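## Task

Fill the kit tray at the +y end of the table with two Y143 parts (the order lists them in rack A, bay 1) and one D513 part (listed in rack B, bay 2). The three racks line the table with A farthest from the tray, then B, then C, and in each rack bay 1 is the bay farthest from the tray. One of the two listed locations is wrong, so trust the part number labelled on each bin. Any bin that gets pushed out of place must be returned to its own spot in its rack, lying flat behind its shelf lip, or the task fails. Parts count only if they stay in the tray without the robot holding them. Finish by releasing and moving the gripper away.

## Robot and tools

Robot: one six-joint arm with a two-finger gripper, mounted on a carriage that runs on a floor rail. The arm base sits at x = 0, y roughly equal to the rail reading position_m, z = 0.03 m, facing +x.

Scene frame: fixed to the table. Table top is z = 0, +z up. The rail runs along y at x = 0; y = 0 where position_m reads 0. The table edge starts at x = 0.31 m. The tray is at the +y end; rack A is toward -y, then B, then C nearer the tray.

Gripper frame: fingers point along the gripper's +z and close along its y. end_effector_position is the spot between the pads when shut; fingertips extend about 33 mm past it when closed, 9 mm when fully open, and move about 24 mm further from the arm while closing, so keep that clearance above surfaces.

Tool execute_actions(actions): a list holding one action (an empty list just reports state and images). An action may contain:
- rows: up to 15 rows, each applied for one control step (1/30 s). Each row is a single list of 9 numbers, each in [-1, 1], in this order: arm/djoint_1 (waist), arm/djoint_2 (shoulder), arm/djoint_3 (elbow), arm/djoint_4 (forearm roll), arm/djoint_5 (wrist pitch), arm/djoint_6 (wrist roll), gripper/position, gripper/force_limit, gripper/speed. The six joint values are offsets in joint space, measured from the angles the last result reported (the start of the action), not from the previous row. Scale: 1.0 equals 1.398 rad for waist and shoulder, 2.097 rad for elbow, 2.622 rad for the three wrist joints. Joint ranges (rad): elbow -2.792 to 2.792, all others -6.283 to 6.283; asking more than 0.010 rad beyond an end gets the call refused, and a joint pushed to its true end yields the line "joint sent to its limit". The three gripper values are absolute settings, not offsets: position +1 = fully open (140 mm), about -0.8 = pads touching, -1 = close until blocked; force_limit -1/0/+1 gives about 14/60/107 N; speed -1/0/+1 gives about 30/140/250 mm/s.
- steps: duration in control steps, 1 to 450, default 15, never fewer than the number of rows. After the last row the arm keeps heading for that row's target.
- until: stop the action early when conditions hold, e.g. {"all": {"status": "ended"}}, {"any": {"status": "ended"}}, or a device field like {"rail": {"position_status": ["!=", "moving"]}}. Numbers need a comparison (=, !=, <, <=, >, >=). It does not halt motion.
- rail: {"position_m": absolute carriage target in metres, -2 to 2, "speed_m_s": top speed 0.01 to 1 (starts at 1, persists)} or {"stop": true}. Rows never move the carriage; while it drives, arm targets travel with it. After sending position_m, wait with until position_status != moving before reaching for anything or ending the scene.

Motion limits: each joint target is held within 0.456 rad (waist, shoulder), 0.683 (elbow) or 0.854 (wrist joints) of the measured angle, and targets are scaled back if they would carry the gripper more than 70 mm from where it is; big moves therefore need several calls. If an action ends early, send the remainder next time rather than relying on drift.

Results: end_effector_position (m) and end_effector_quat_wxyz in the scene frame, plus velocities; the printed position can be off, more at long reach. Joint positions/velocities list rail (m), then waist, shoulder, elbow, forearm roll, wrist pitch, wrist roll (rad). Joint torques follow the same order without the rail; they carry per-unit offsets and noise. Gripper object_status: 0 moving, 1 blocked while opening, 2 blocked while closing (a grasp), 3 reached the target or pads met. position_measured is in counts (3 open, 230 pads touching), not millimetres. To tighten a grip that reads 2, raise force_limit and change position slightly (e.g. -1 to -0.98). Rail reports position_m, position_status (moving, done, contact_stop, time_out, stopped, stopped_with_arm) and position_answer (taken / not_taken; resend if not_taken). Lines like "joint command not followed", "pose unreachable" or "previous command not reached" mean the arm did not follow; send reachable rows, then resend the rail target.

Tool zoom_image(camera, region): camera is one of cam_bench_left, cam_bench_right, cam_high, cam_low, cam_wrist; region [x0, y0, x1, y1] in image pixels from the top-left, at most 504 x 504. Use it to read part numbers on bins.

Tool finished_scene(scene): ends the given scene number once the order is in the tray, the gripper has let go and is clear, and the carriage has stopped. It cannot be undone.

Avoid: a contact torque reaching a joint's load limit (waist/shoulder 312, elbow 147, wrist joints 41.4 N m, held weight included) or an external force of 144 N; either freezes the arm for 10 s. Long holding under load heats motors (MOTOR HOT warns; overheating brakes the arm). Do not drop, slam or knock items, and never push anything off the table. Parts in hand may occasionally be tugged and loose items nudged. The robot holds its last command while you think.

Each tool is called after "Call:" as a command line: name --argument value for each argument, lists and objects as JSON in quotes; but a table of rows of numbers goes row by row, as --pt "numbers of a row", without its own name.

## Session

Call:
execute_actions --actions '[]'

Scene clock: 0.00 s.
end_effector_position=(+0.7397, -1.3241, +0.2794) position_measured=3 object_status=3 end_effector_quat_wxyz=(+0.616, +0.614, +0.387, +0.305) end_effector_velocity=(+0.000, +0.000, +0.000) end_effector_angular_velocity=(+0.000, +0.000, +0.000)
Joint positions: [-1.945  1.011  0.814  1.346 -1.531  1.533  2.056]
Joint velocities: [ 0.  0.  0.  0.  0. -0.  0.]
Joint torques (N m, as the joint torque sensors report them, + toward a larger angle): no reading
rail: position_m=-1.945 position_m_goal=-1.945 speed_m_s=1.00 position_status=done position_answer=taken refusals=0

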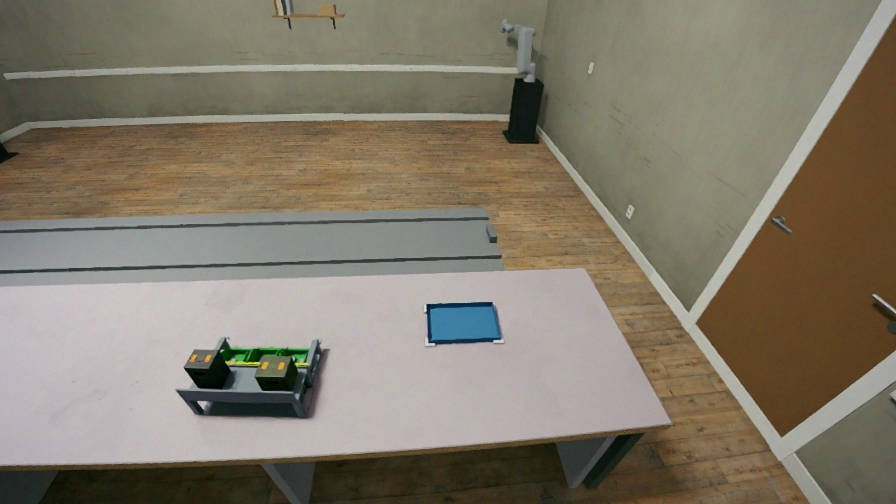

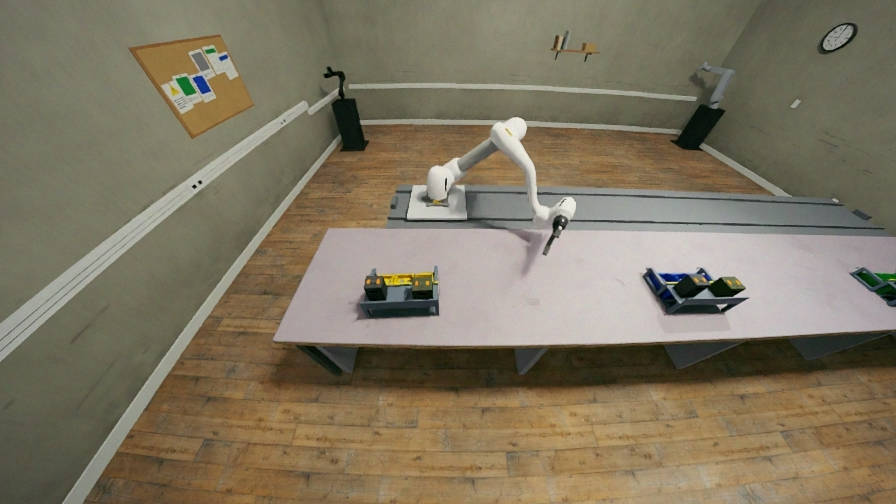

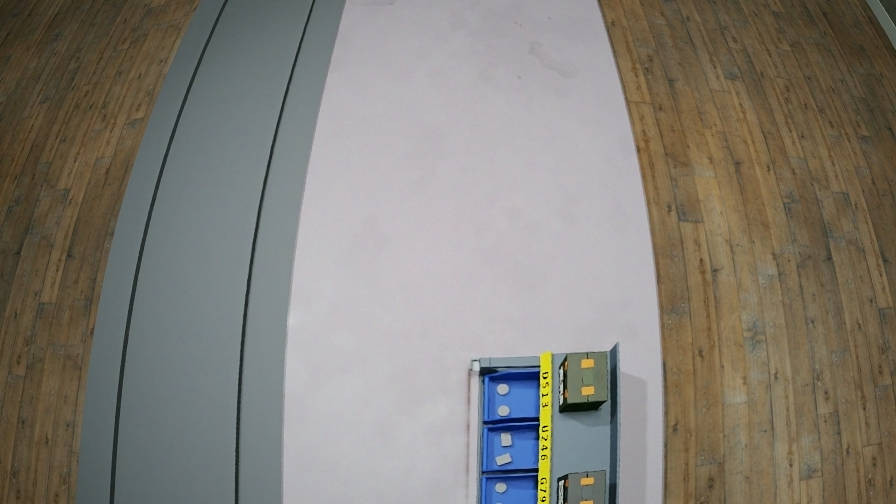

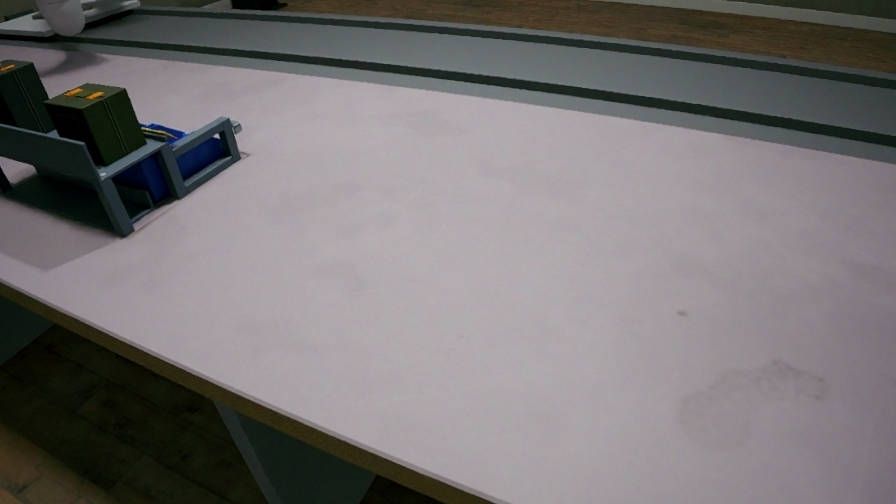

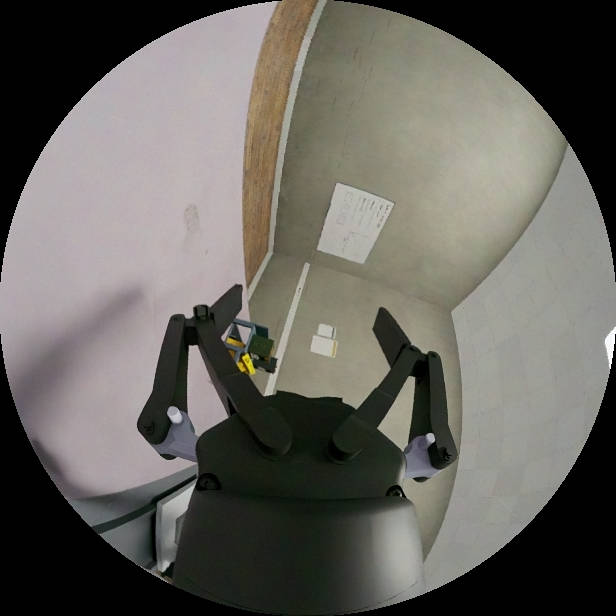

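Call:
execute_actions --actions '[{"rail":{"position_m":-2},"rows":[[-0.866,-0.476,0.1,0,0,0.337,-0.36,0,0],[-0.866,-0.476,0.1,0,0,0.337,-0.36,0,0],[-0.866,-0.476,0.1,0,0,0.337,-0.36,0,0],[-0.866,-0.476,0.1,0,0,0.337,-0.36,0,0],[-0.866,-0.476,0.1,0,0,0.337,-0.36,0,0],[-0.866,-0.476,0.1,0,0,0.337,-0.36,0,0],[-0.866,-0.476,0.1,0,0,0.337,-0.36,0,0],[-0.866,-0.476,0.1,0,0,0.337,-0.36,0,0],[-0.866,-0.476,0.1,0,0,0.337,-0.36,0,0],[-0.866,-0.476,0.1,0,0,0.337,-0.36,0,0],[-0.866,-0.476,0.1,0,0,0.337,-0.36,0,0],[-0.866,-0.476,0.1,0,0,0.337,-0.36,0,0],[-0.866,-0.476,0.1,0,0,0.337,-0.36,0,0],[-0.866,-0.476,0.1,0,0,0.337,-0.36,0,0],[-0.866,-0.476,0.1,0,0,0.337,-0.36,0,0]],"steps":30}]'

Scene clock: 3.60 s.
end_effector_position=(+0.8219, -1.8532, +0.5661) position_measured=174 object_status=3 end_effector_quat_wxyz=(+0.543, +0.721, -0.071, +0.424) end_effector_velocity=(-0.041, -0.536, +0.206) end_effector_angular_velocity=(+0.331, -0.532, -0.582)
Joint positions: [-2.     0.541  0.398  1.485 -1.531  1.533  2.643]
Joint velocities: [ 0.    -0.562 -0.329  0.093 -0.     0.     0.391]
Joint torques (N m, as the joint torque sensors report them, + toward a larger angle): [  1.7  -74.01 -37.09  -1.88   1.19  -0.53]
rail: position_m=-2.000 position_m_goal=-2.000 speed_m_s=1.00 position_status=done position_answer=taken refusals=0

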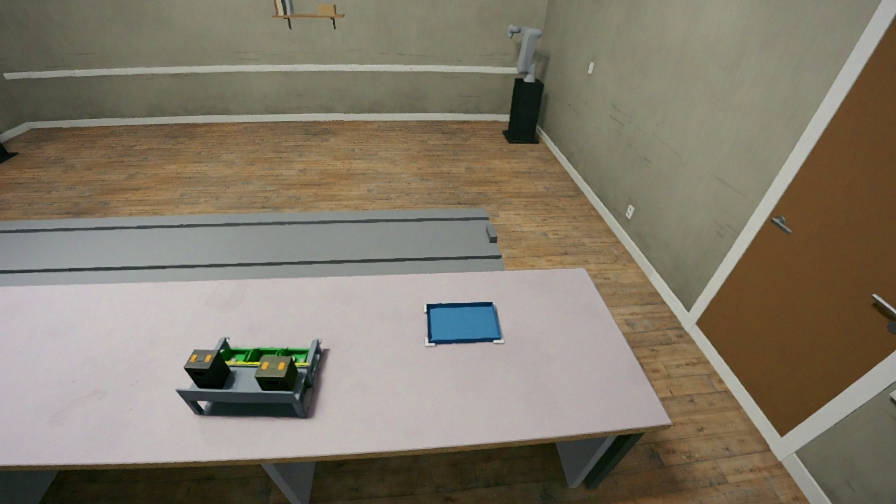

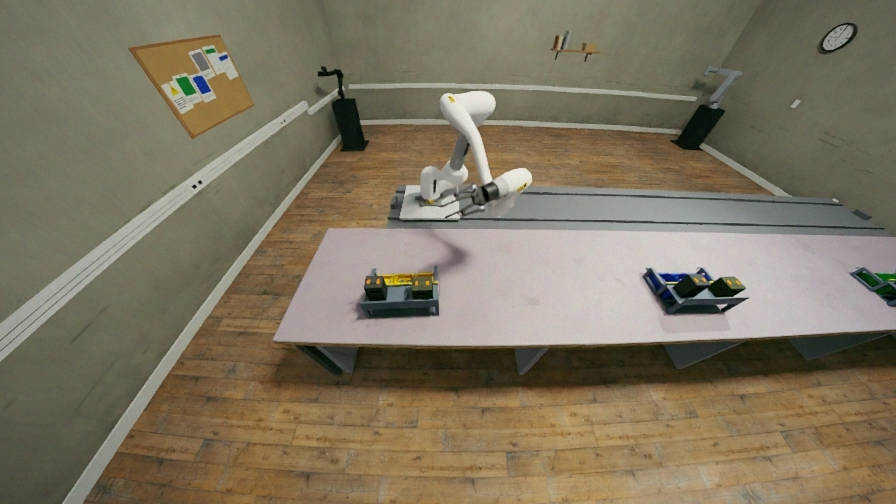

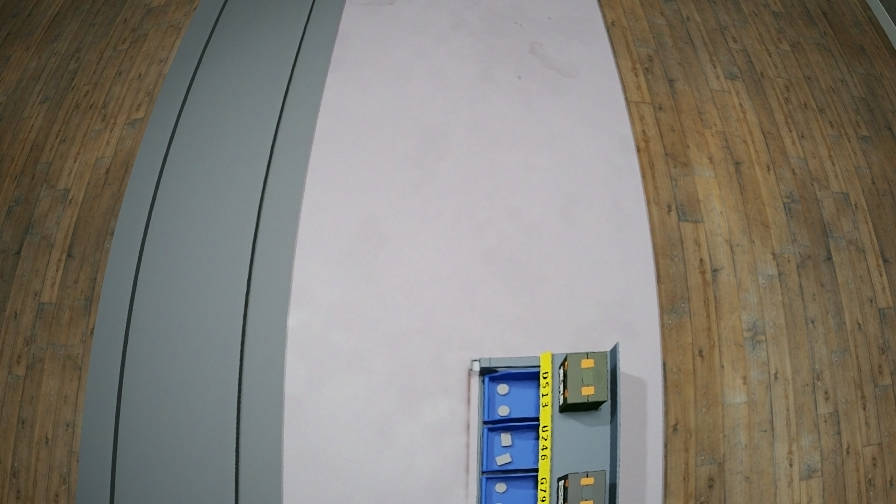

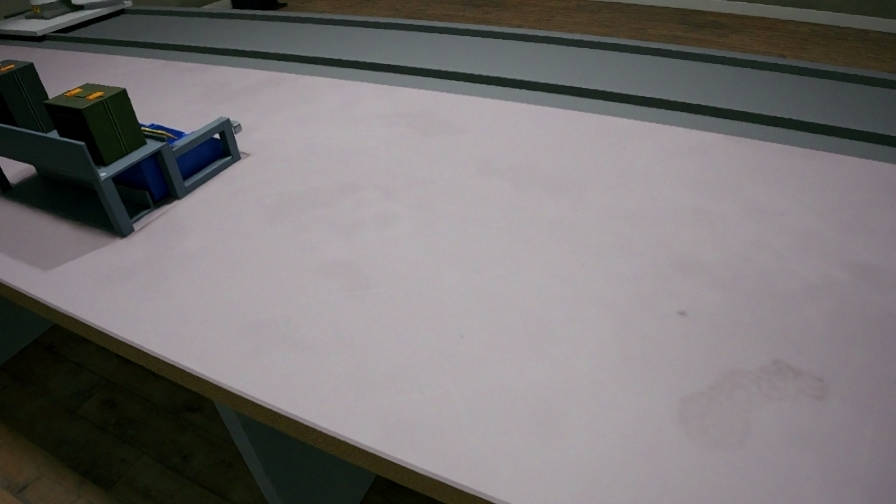

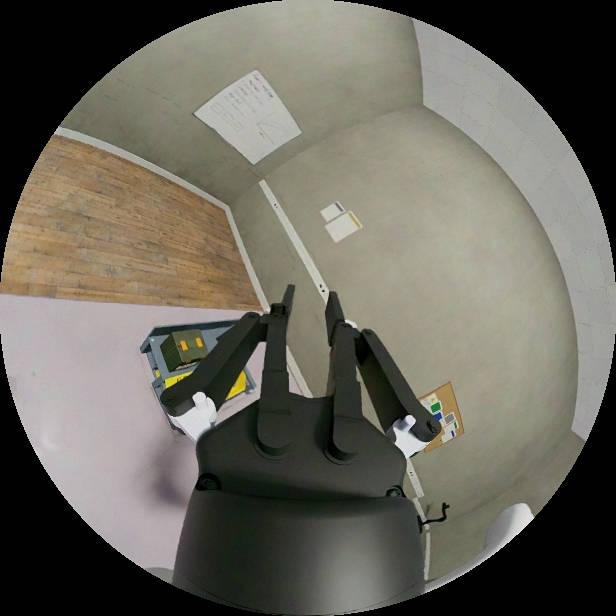

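Call:
execute_actions --actions '[{"rows":[[-0.53,-0.04,0.067,0.584,-0.18,0.113,-0.36,0,0]],"steps":60}]'

Scene clock: 6.47 s.
end_effector_position=(+0.7527, -2.1172, +0.2205) position_measured=174 object_status=3 end_effector_quat_wxyz=(-0.031, +0.707, -0.705, +0.047) end_effector_velocity=(-0.000, -0.000, -0.000) end_effector_angular_velocity=(-0.000, +0.000, -0.000)
Joint positions: [-2.    -0.2    0.342  1.626  0.     1.061  2.939]
Joint velocities: [ 0. -0.  0.  0. -0. -0.  0.]
Joint torques (N m, as the joint torque sensors report them, + toward a larger angle): [  1.54 -73.07 -39.81   4.79   0.42   0.03]
rail: position_m=-2.000 position_m_goal=-2.000 speed_m_s=1.00 position_status=done position_answer=taken refusals=0

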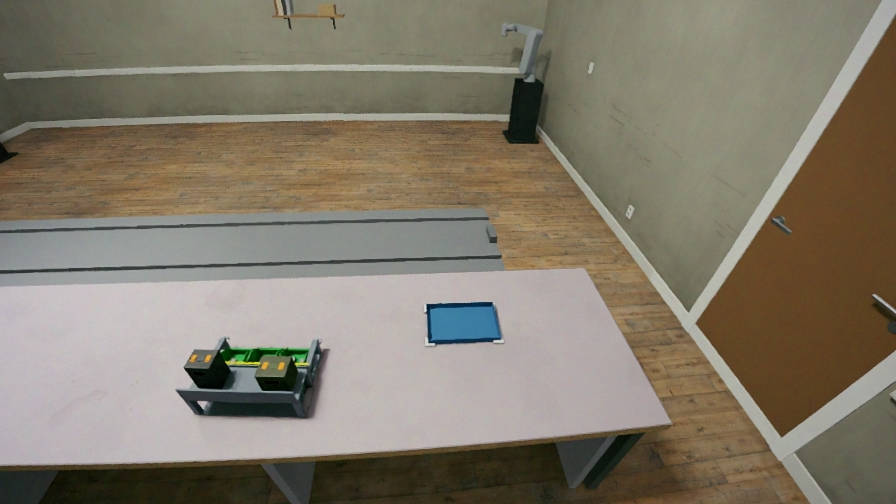

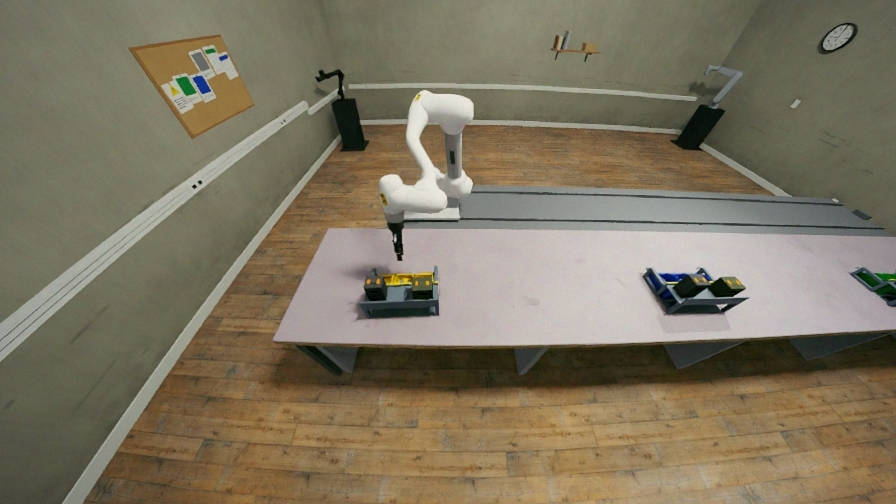

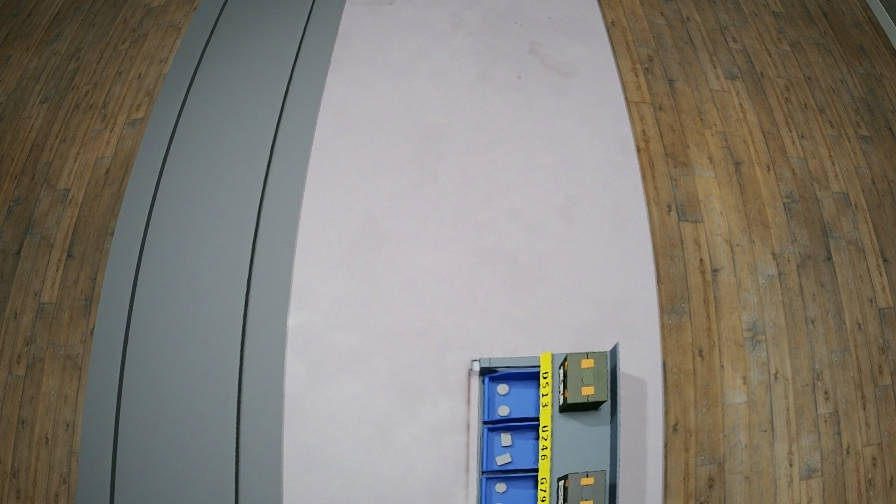

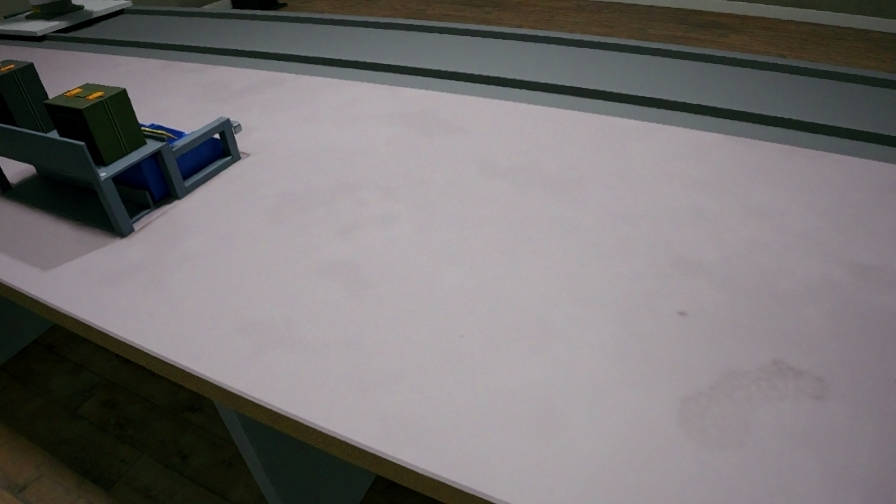

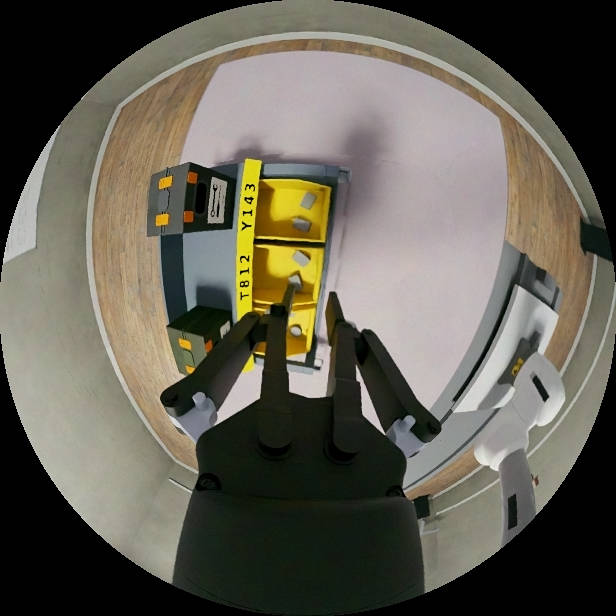

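Call:
execute_actions --actions '[{"rows":[[-0.0587,0.114,-0.0286,0,-0.0374,-0.03,-0.2,0,0]],"steps":25}]'

Call:
zoom_image --camera "cam_wrist" --region '[200,150,440,350]'

Scene clock: 9.63 s.
end_effector_position=(+0.8037, -2.1969, +0.1299) position_measured=154 object_status=3 end_effector_quat_wxyz=(-0.027, +0.706, -0.706, +0.049) end_effector_velocity=(-0.000, +0.000, -0.000) end_effector_angular_velocity=(+0.000, +0.000, +0.000)
Joint positions: [-2.    -0.282  0.501  1.566  0.     0.963  2.86 ]
Joint velocities: [ 0.     0.    -0.     0.001 -0.     0.    -0.   ]
Joint torques (N m, as the joint torque sensors report them, + toward a larger angle): [  0.53 -84.17 -38.36   4.19   0.46   0.4 ]
rail: position_m=-2.000 position_m_goal=-2.000 speed_m_s=1.00 position_status=done position_answer=taken refusals=0

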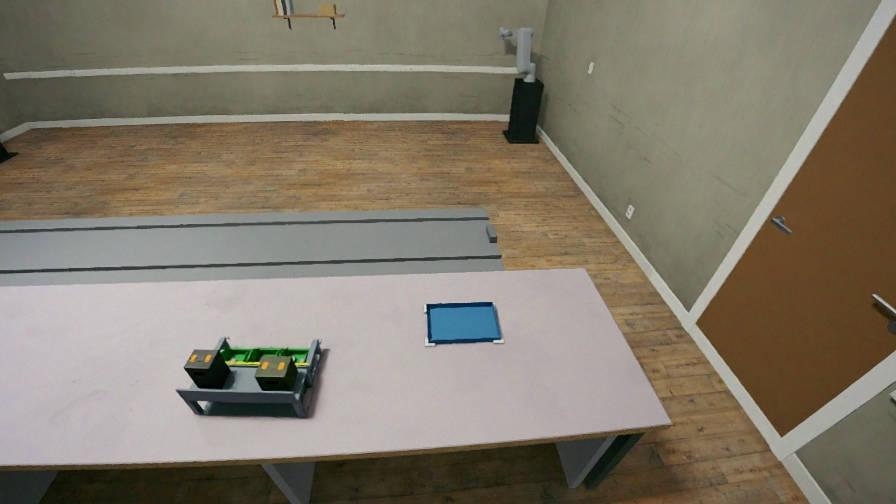

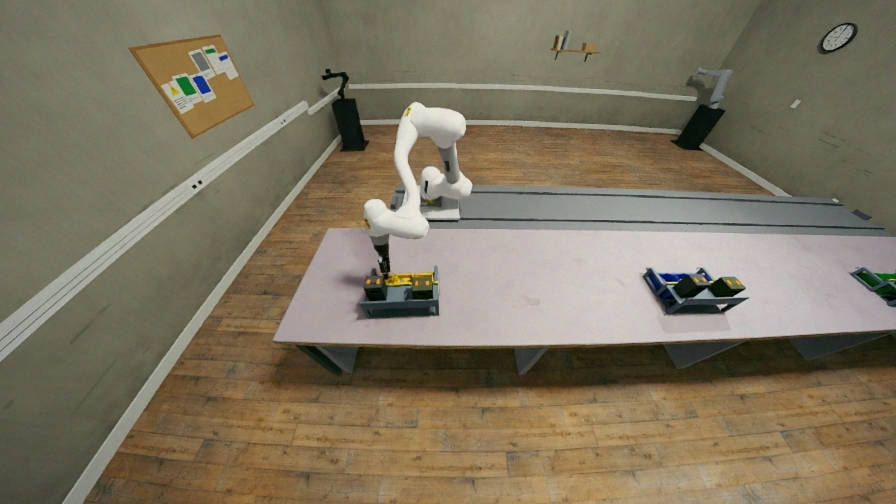

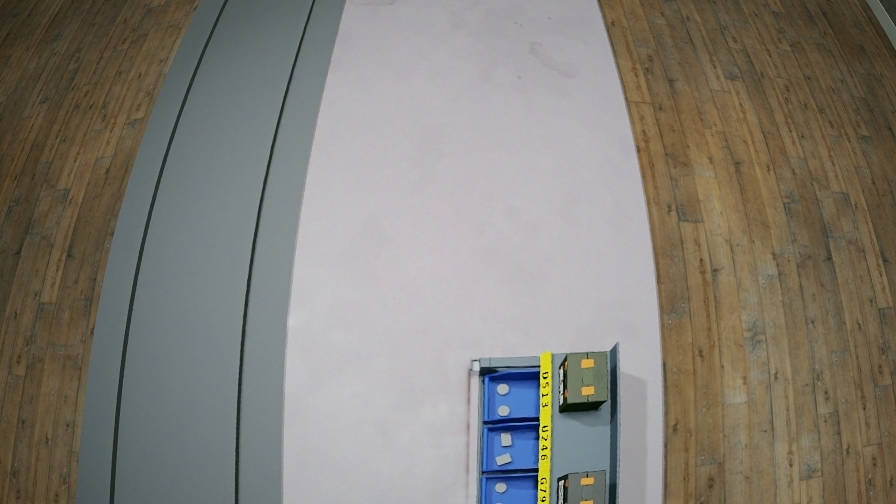

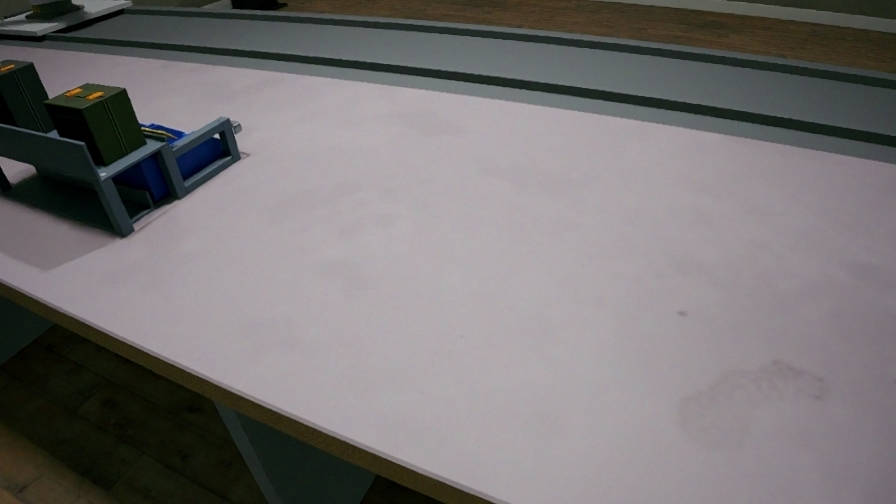

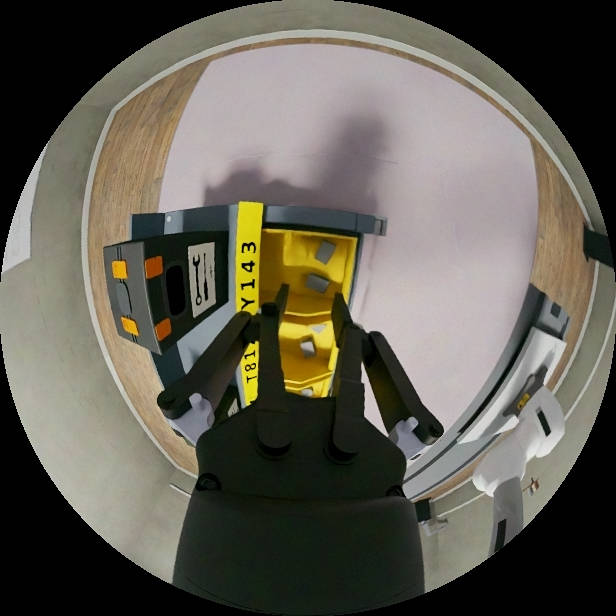

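Region (200, 150, 440, 350) of cam_wrist's 616x616 image, scaled by 2.100, with more detail than that image has.

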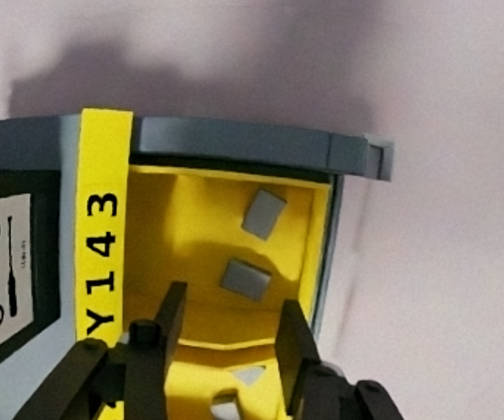

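Call:
execute_actions --actions '[{"rows":[[0,0,0,0,0,0.04,-0.25,0,0],[0,0,0,0,0,0.076,-0.25,0,0],[0,0.01,0.005,0,-0.01,0.076,-0.25,0,0],[0,0.02,0.01,0,-0.02,0.076,-0.25,0,0],[0,0.03,0.015,0,-0.028,0.076,-0.25,0,0],[0,0.04,0.019,0,-0.036,0.076,-0.25,0,0],[0,0.0458,0.0217,0,-0.0418,0.076,-0.25,0,0]],"steps":25}]'

Scene clock: 13.03 s.
end_effector_position=(+0.8058, -2.1975, +0.0576) position_measured=160 object_status=3 end_effector_quat_wxyz=(+0.032, -0.632, +0.773, -0.046) end_effector_velocity=(+0.000, -0.000, +0.000) end_effector_angular_velocity=(-0.000, -0.000, -0.000)
Joint positions: [-2.    -0.282  0.565  1.611  0.     0.853  3.06 ]
Joint velocities: [ 0.  0. -0. -0. -0.  0.  0.]
Joint torques (N m, as the joint torque sensors report them, + toward a larger angle): [  2.7  -86.88 -34.5    3.9    0.48  -0.38]
rail: position_m=-2.000 position_m_goal=-2.000 speed_m_s=1.00 position_status=done position_answer=taken refusals=0

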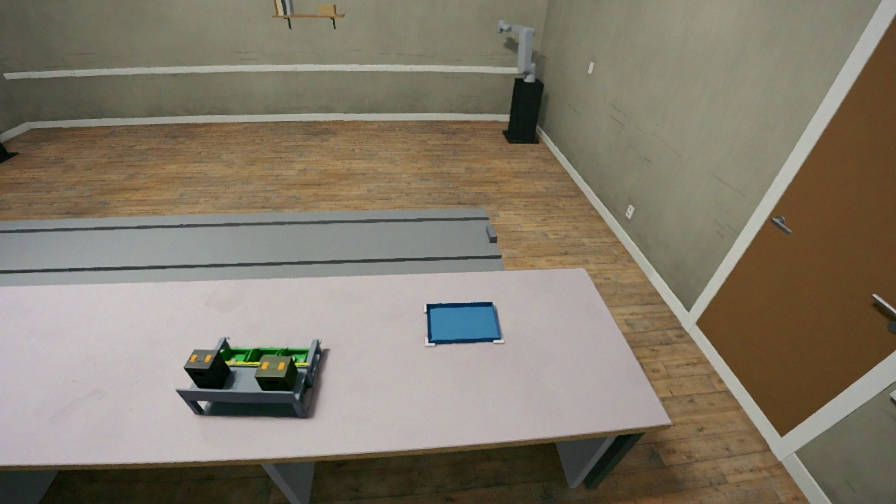

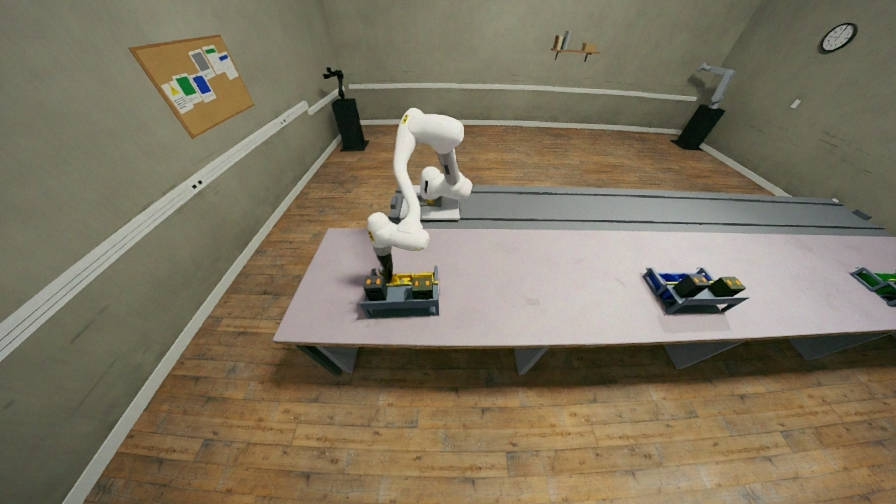

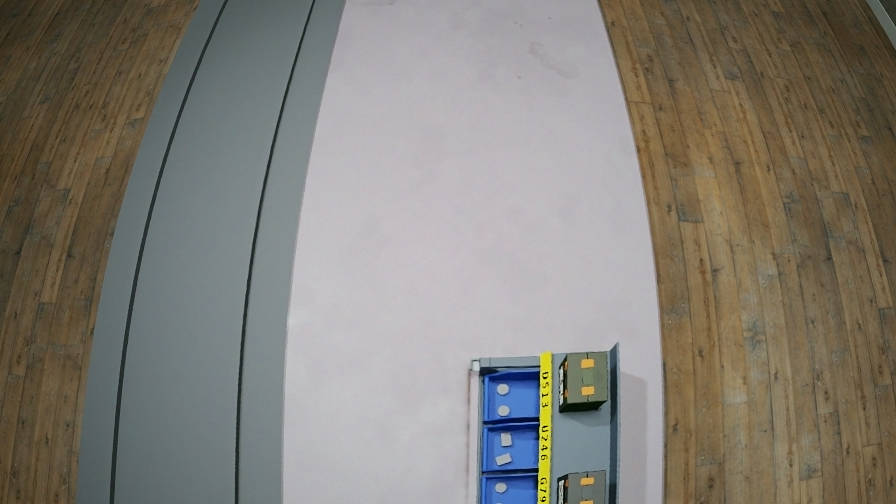

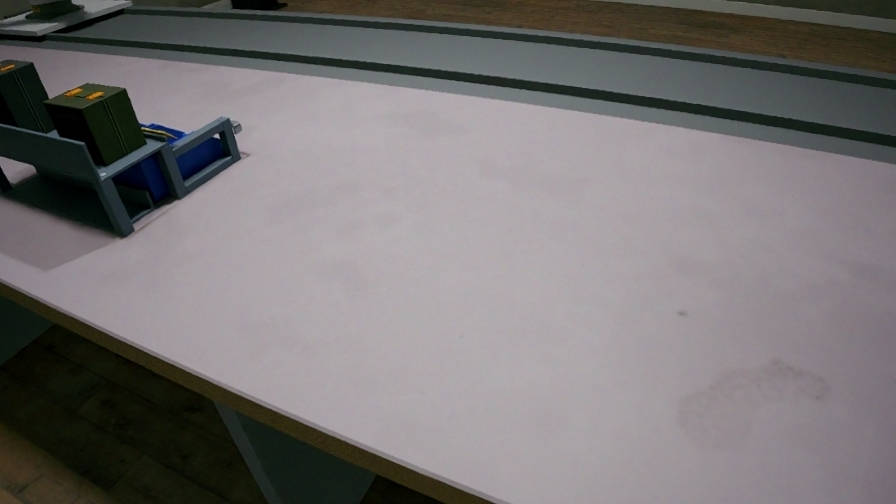

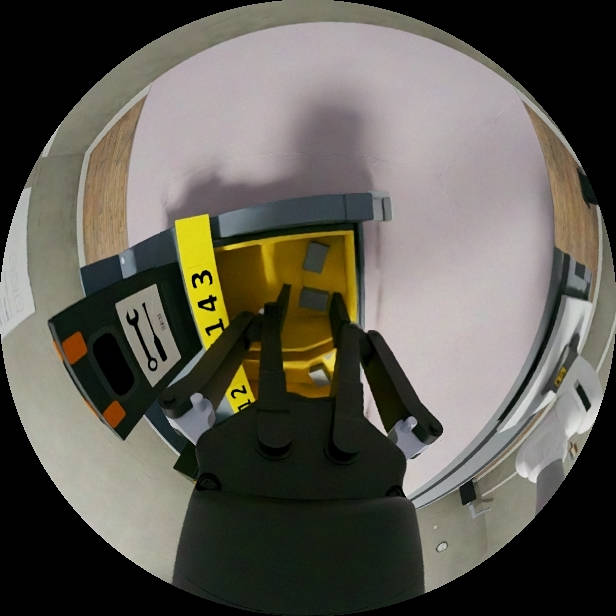

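Call:
execute_actions --actions '[{"rows":[[0,0,0,0,0.003,0,-0.25,0,-0.5],[0,0,0,0,0.003,0,-0.25,0,-0.5],[0,0.002,0,0,0.003,0,-0.25,0,-0.5],[0,0.004,0,0,0.003,0,-0.25,0,-0.5],[0,0.006,0,0,0.003,0,-0.25,0,-0.5],[0,0.007,0,0,0.003,0,-0.25,0,-0.5],[0,0.007,0,0,0.003,0,-0.25,0,-0.5],[0,0.007,0,0,0.003,0,-0.25,0,-0.5],[0,0.007,0,0,0.003,0,-0.25,0,-0.5],[0,0.007,0,0,0.003,0,-0.25,0,-0.5],[0,0.007,0,0,0.003,0,-1,0,-0.5]],"steps":28}]'

Call:
execute_actions --actions '[{"rows":[[0,-0.005,0,0,0.002,0,-1,0,-0.5],[0,-0.012,0,0,0.004,0,-1,0,-0.5],[0,-0.022,0,0,0.008,0,-1,0,-0.5],[0,-0.034,0,0,0.012,0,-1,0,-0.5],[0,-0.047,0,0,0.016,0,-1,0,-0.5],[0,-0.06,0,0,0.021,0,-1,0,-0.5],[0,-0.073,0,0,0.026,0,-1,0,-0.5],[0,-0.086,0,0,0.03,0,-1,0,-0.5],[0,-0.098,0,0,0.034,0,-1,0,-0.5],[0,-0.11,0,0,0.038,0,-1,0,-0.5],[0,-0.13,0.01,0,0.04,0,-1,0,-0.5],[0,-0.16,0.03,0,0.04,0,-1,0,-0.5],[0,-0.2,0.06,0,0.04,0,-1,0,-0.5],[0,-0.25,0.1,0,0.04,0,-1,0,-0.5],[0,-0.305,0.146,0,0.04,0,-1,0,-0.5]],"steps":30}]'

Scene clock: 17.70 s.
end_effector_position=(+0.8021, -2.1964, +0.0493) position_measured=190 object_status=2 end_effector_quat_wxyz=(+0.027, -0.632, +0.773, -0.039) end_effector_velocity=(-0.000, +0.000, -0.000) end_effector_angular_velocity=(+0.000, +0.000, -0.000)
Joint positions: [-2.    -0.282  0.575  1.611  0.     0.861  3.06 ]
Joint velocities: [ 0. -0.  0.  0.  0.  0. -0.]
Joint torques (N m, as the joint torque sensors report them, + toward a larger angle): [  3.25 -74.25 -28.33   4.26   0.01  -0.15]
rail: position_m=-2.000 position_m_goal=-2.000 speed_m_s=1.00 position_status=done position_answer=taken refusals=0

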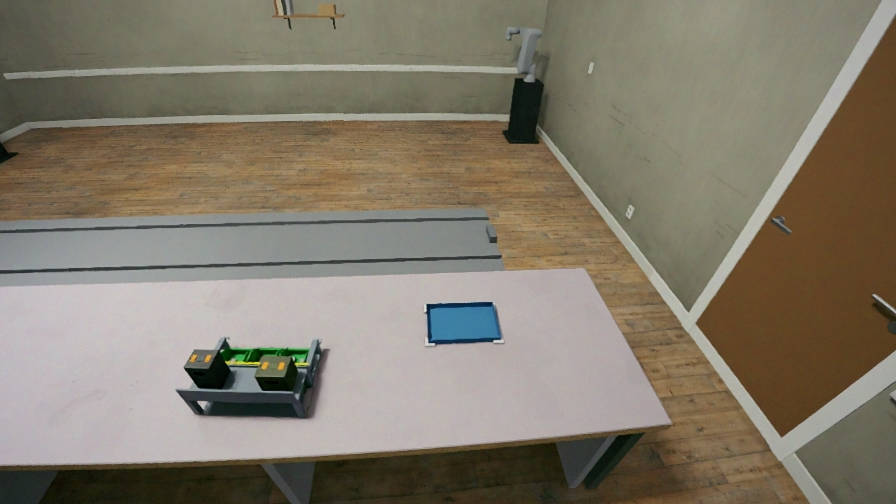

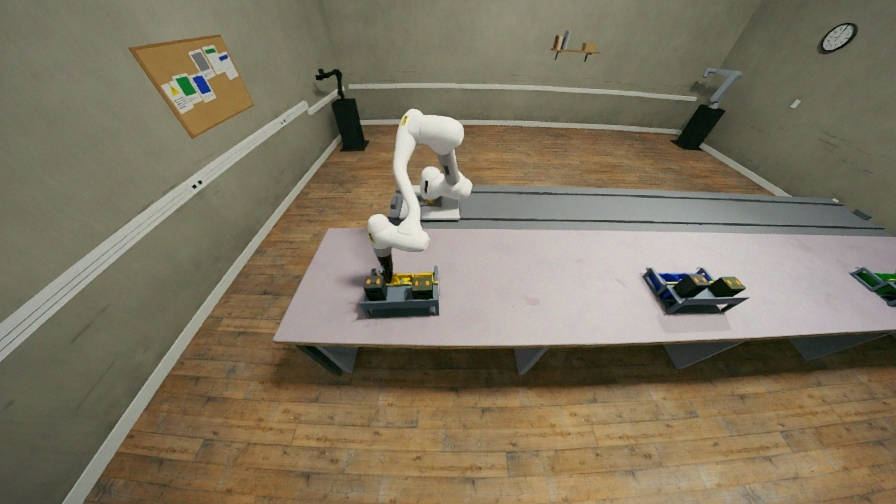

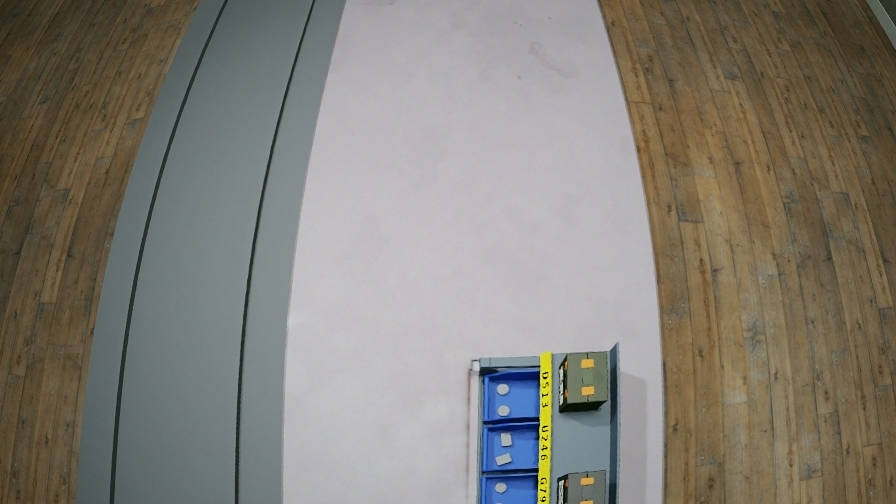

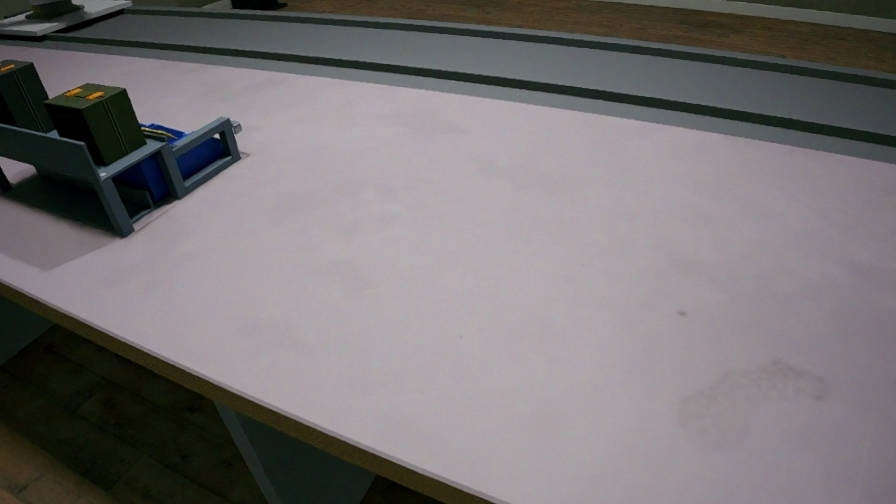

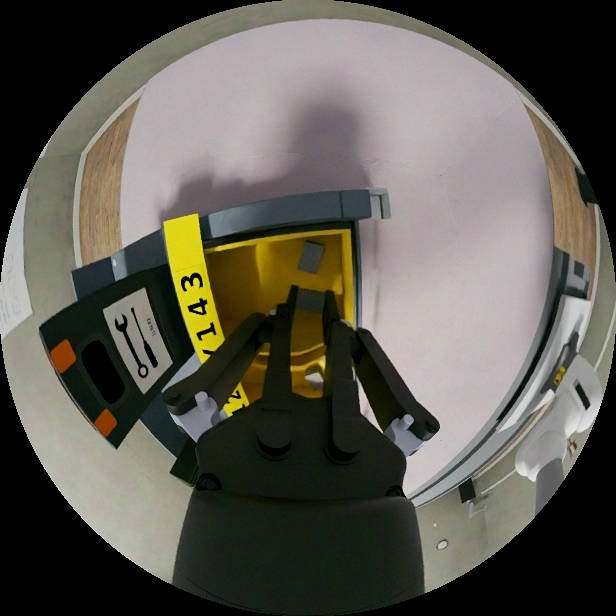

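Scene clock: 18.70 s.
end_effector_position=(+0.6053, -2.1394, +0.1999) position_measured=190 object_status=2 end_effector_quat_wxyz=(+0.031, -0.632, +0.773, -0.045) end_effector_velocity=(-0.001, +0.000, -0.000) end_effector_angular_velocity=(+0.000, +0.001, +0.000)
Joint positions: [-2.    -0.282  0.148  1.917  0.     0.966  3.06 ]
Joint velocities: [ 0.     0.     0.     0.001 -0.     0.    -0.   ]
Joint torques (N m, as the joint torque sensors report them, + toward a larger angle): [  2.11 -51.94 -38.93   4.36   0.46   0.06]
rail: position_m=-2.000 position_m_goal=-2.000 speed_m_s=1.00 position_status=done position_answer=taken refusals=0

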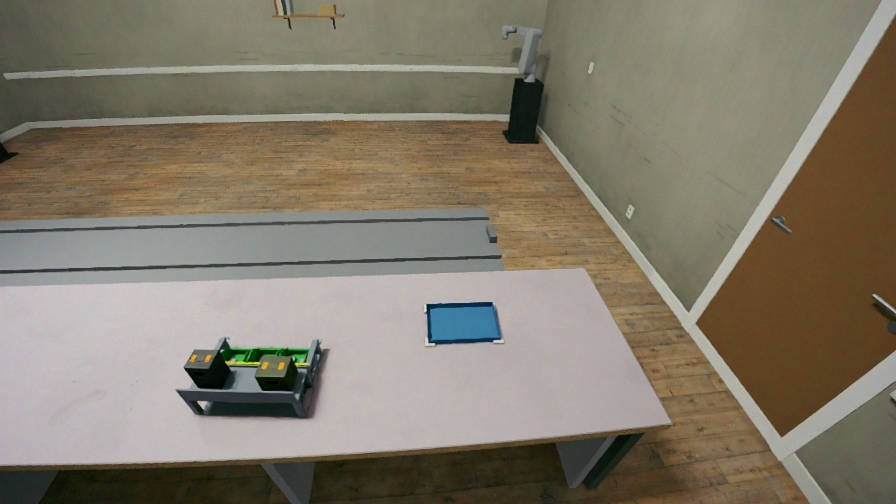

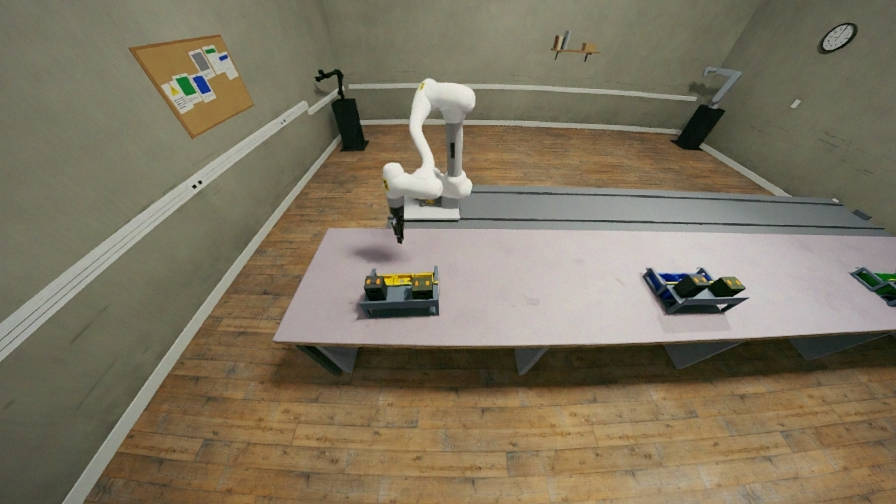

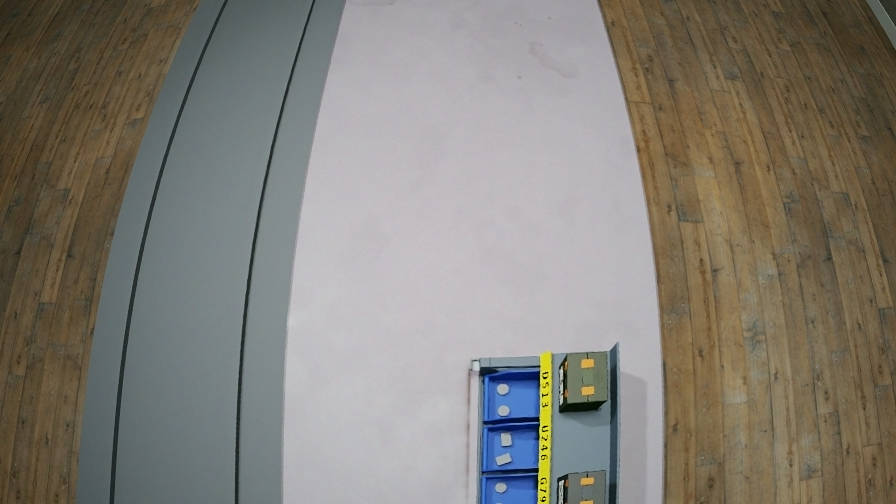

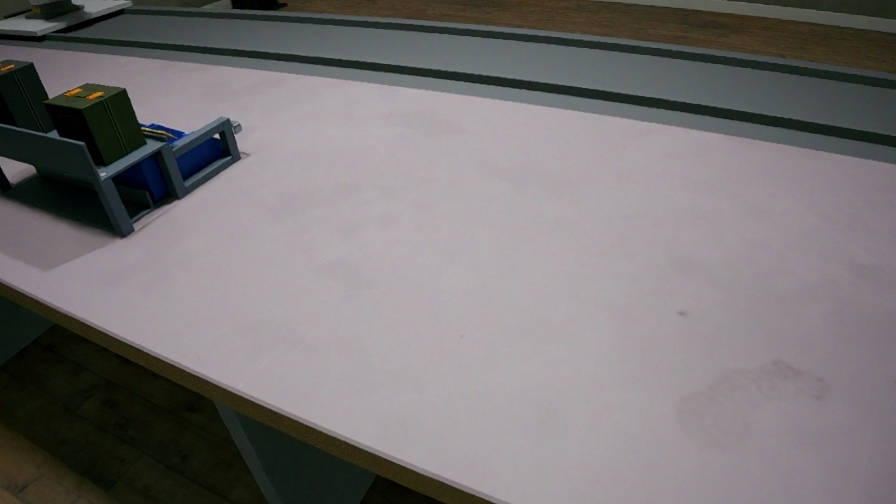

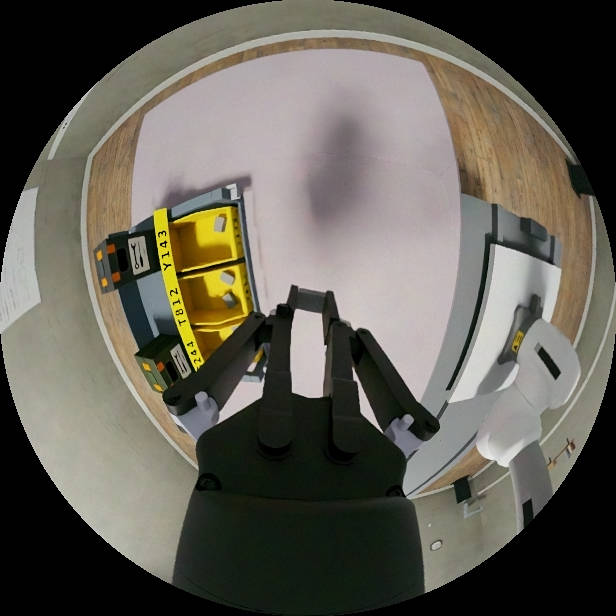

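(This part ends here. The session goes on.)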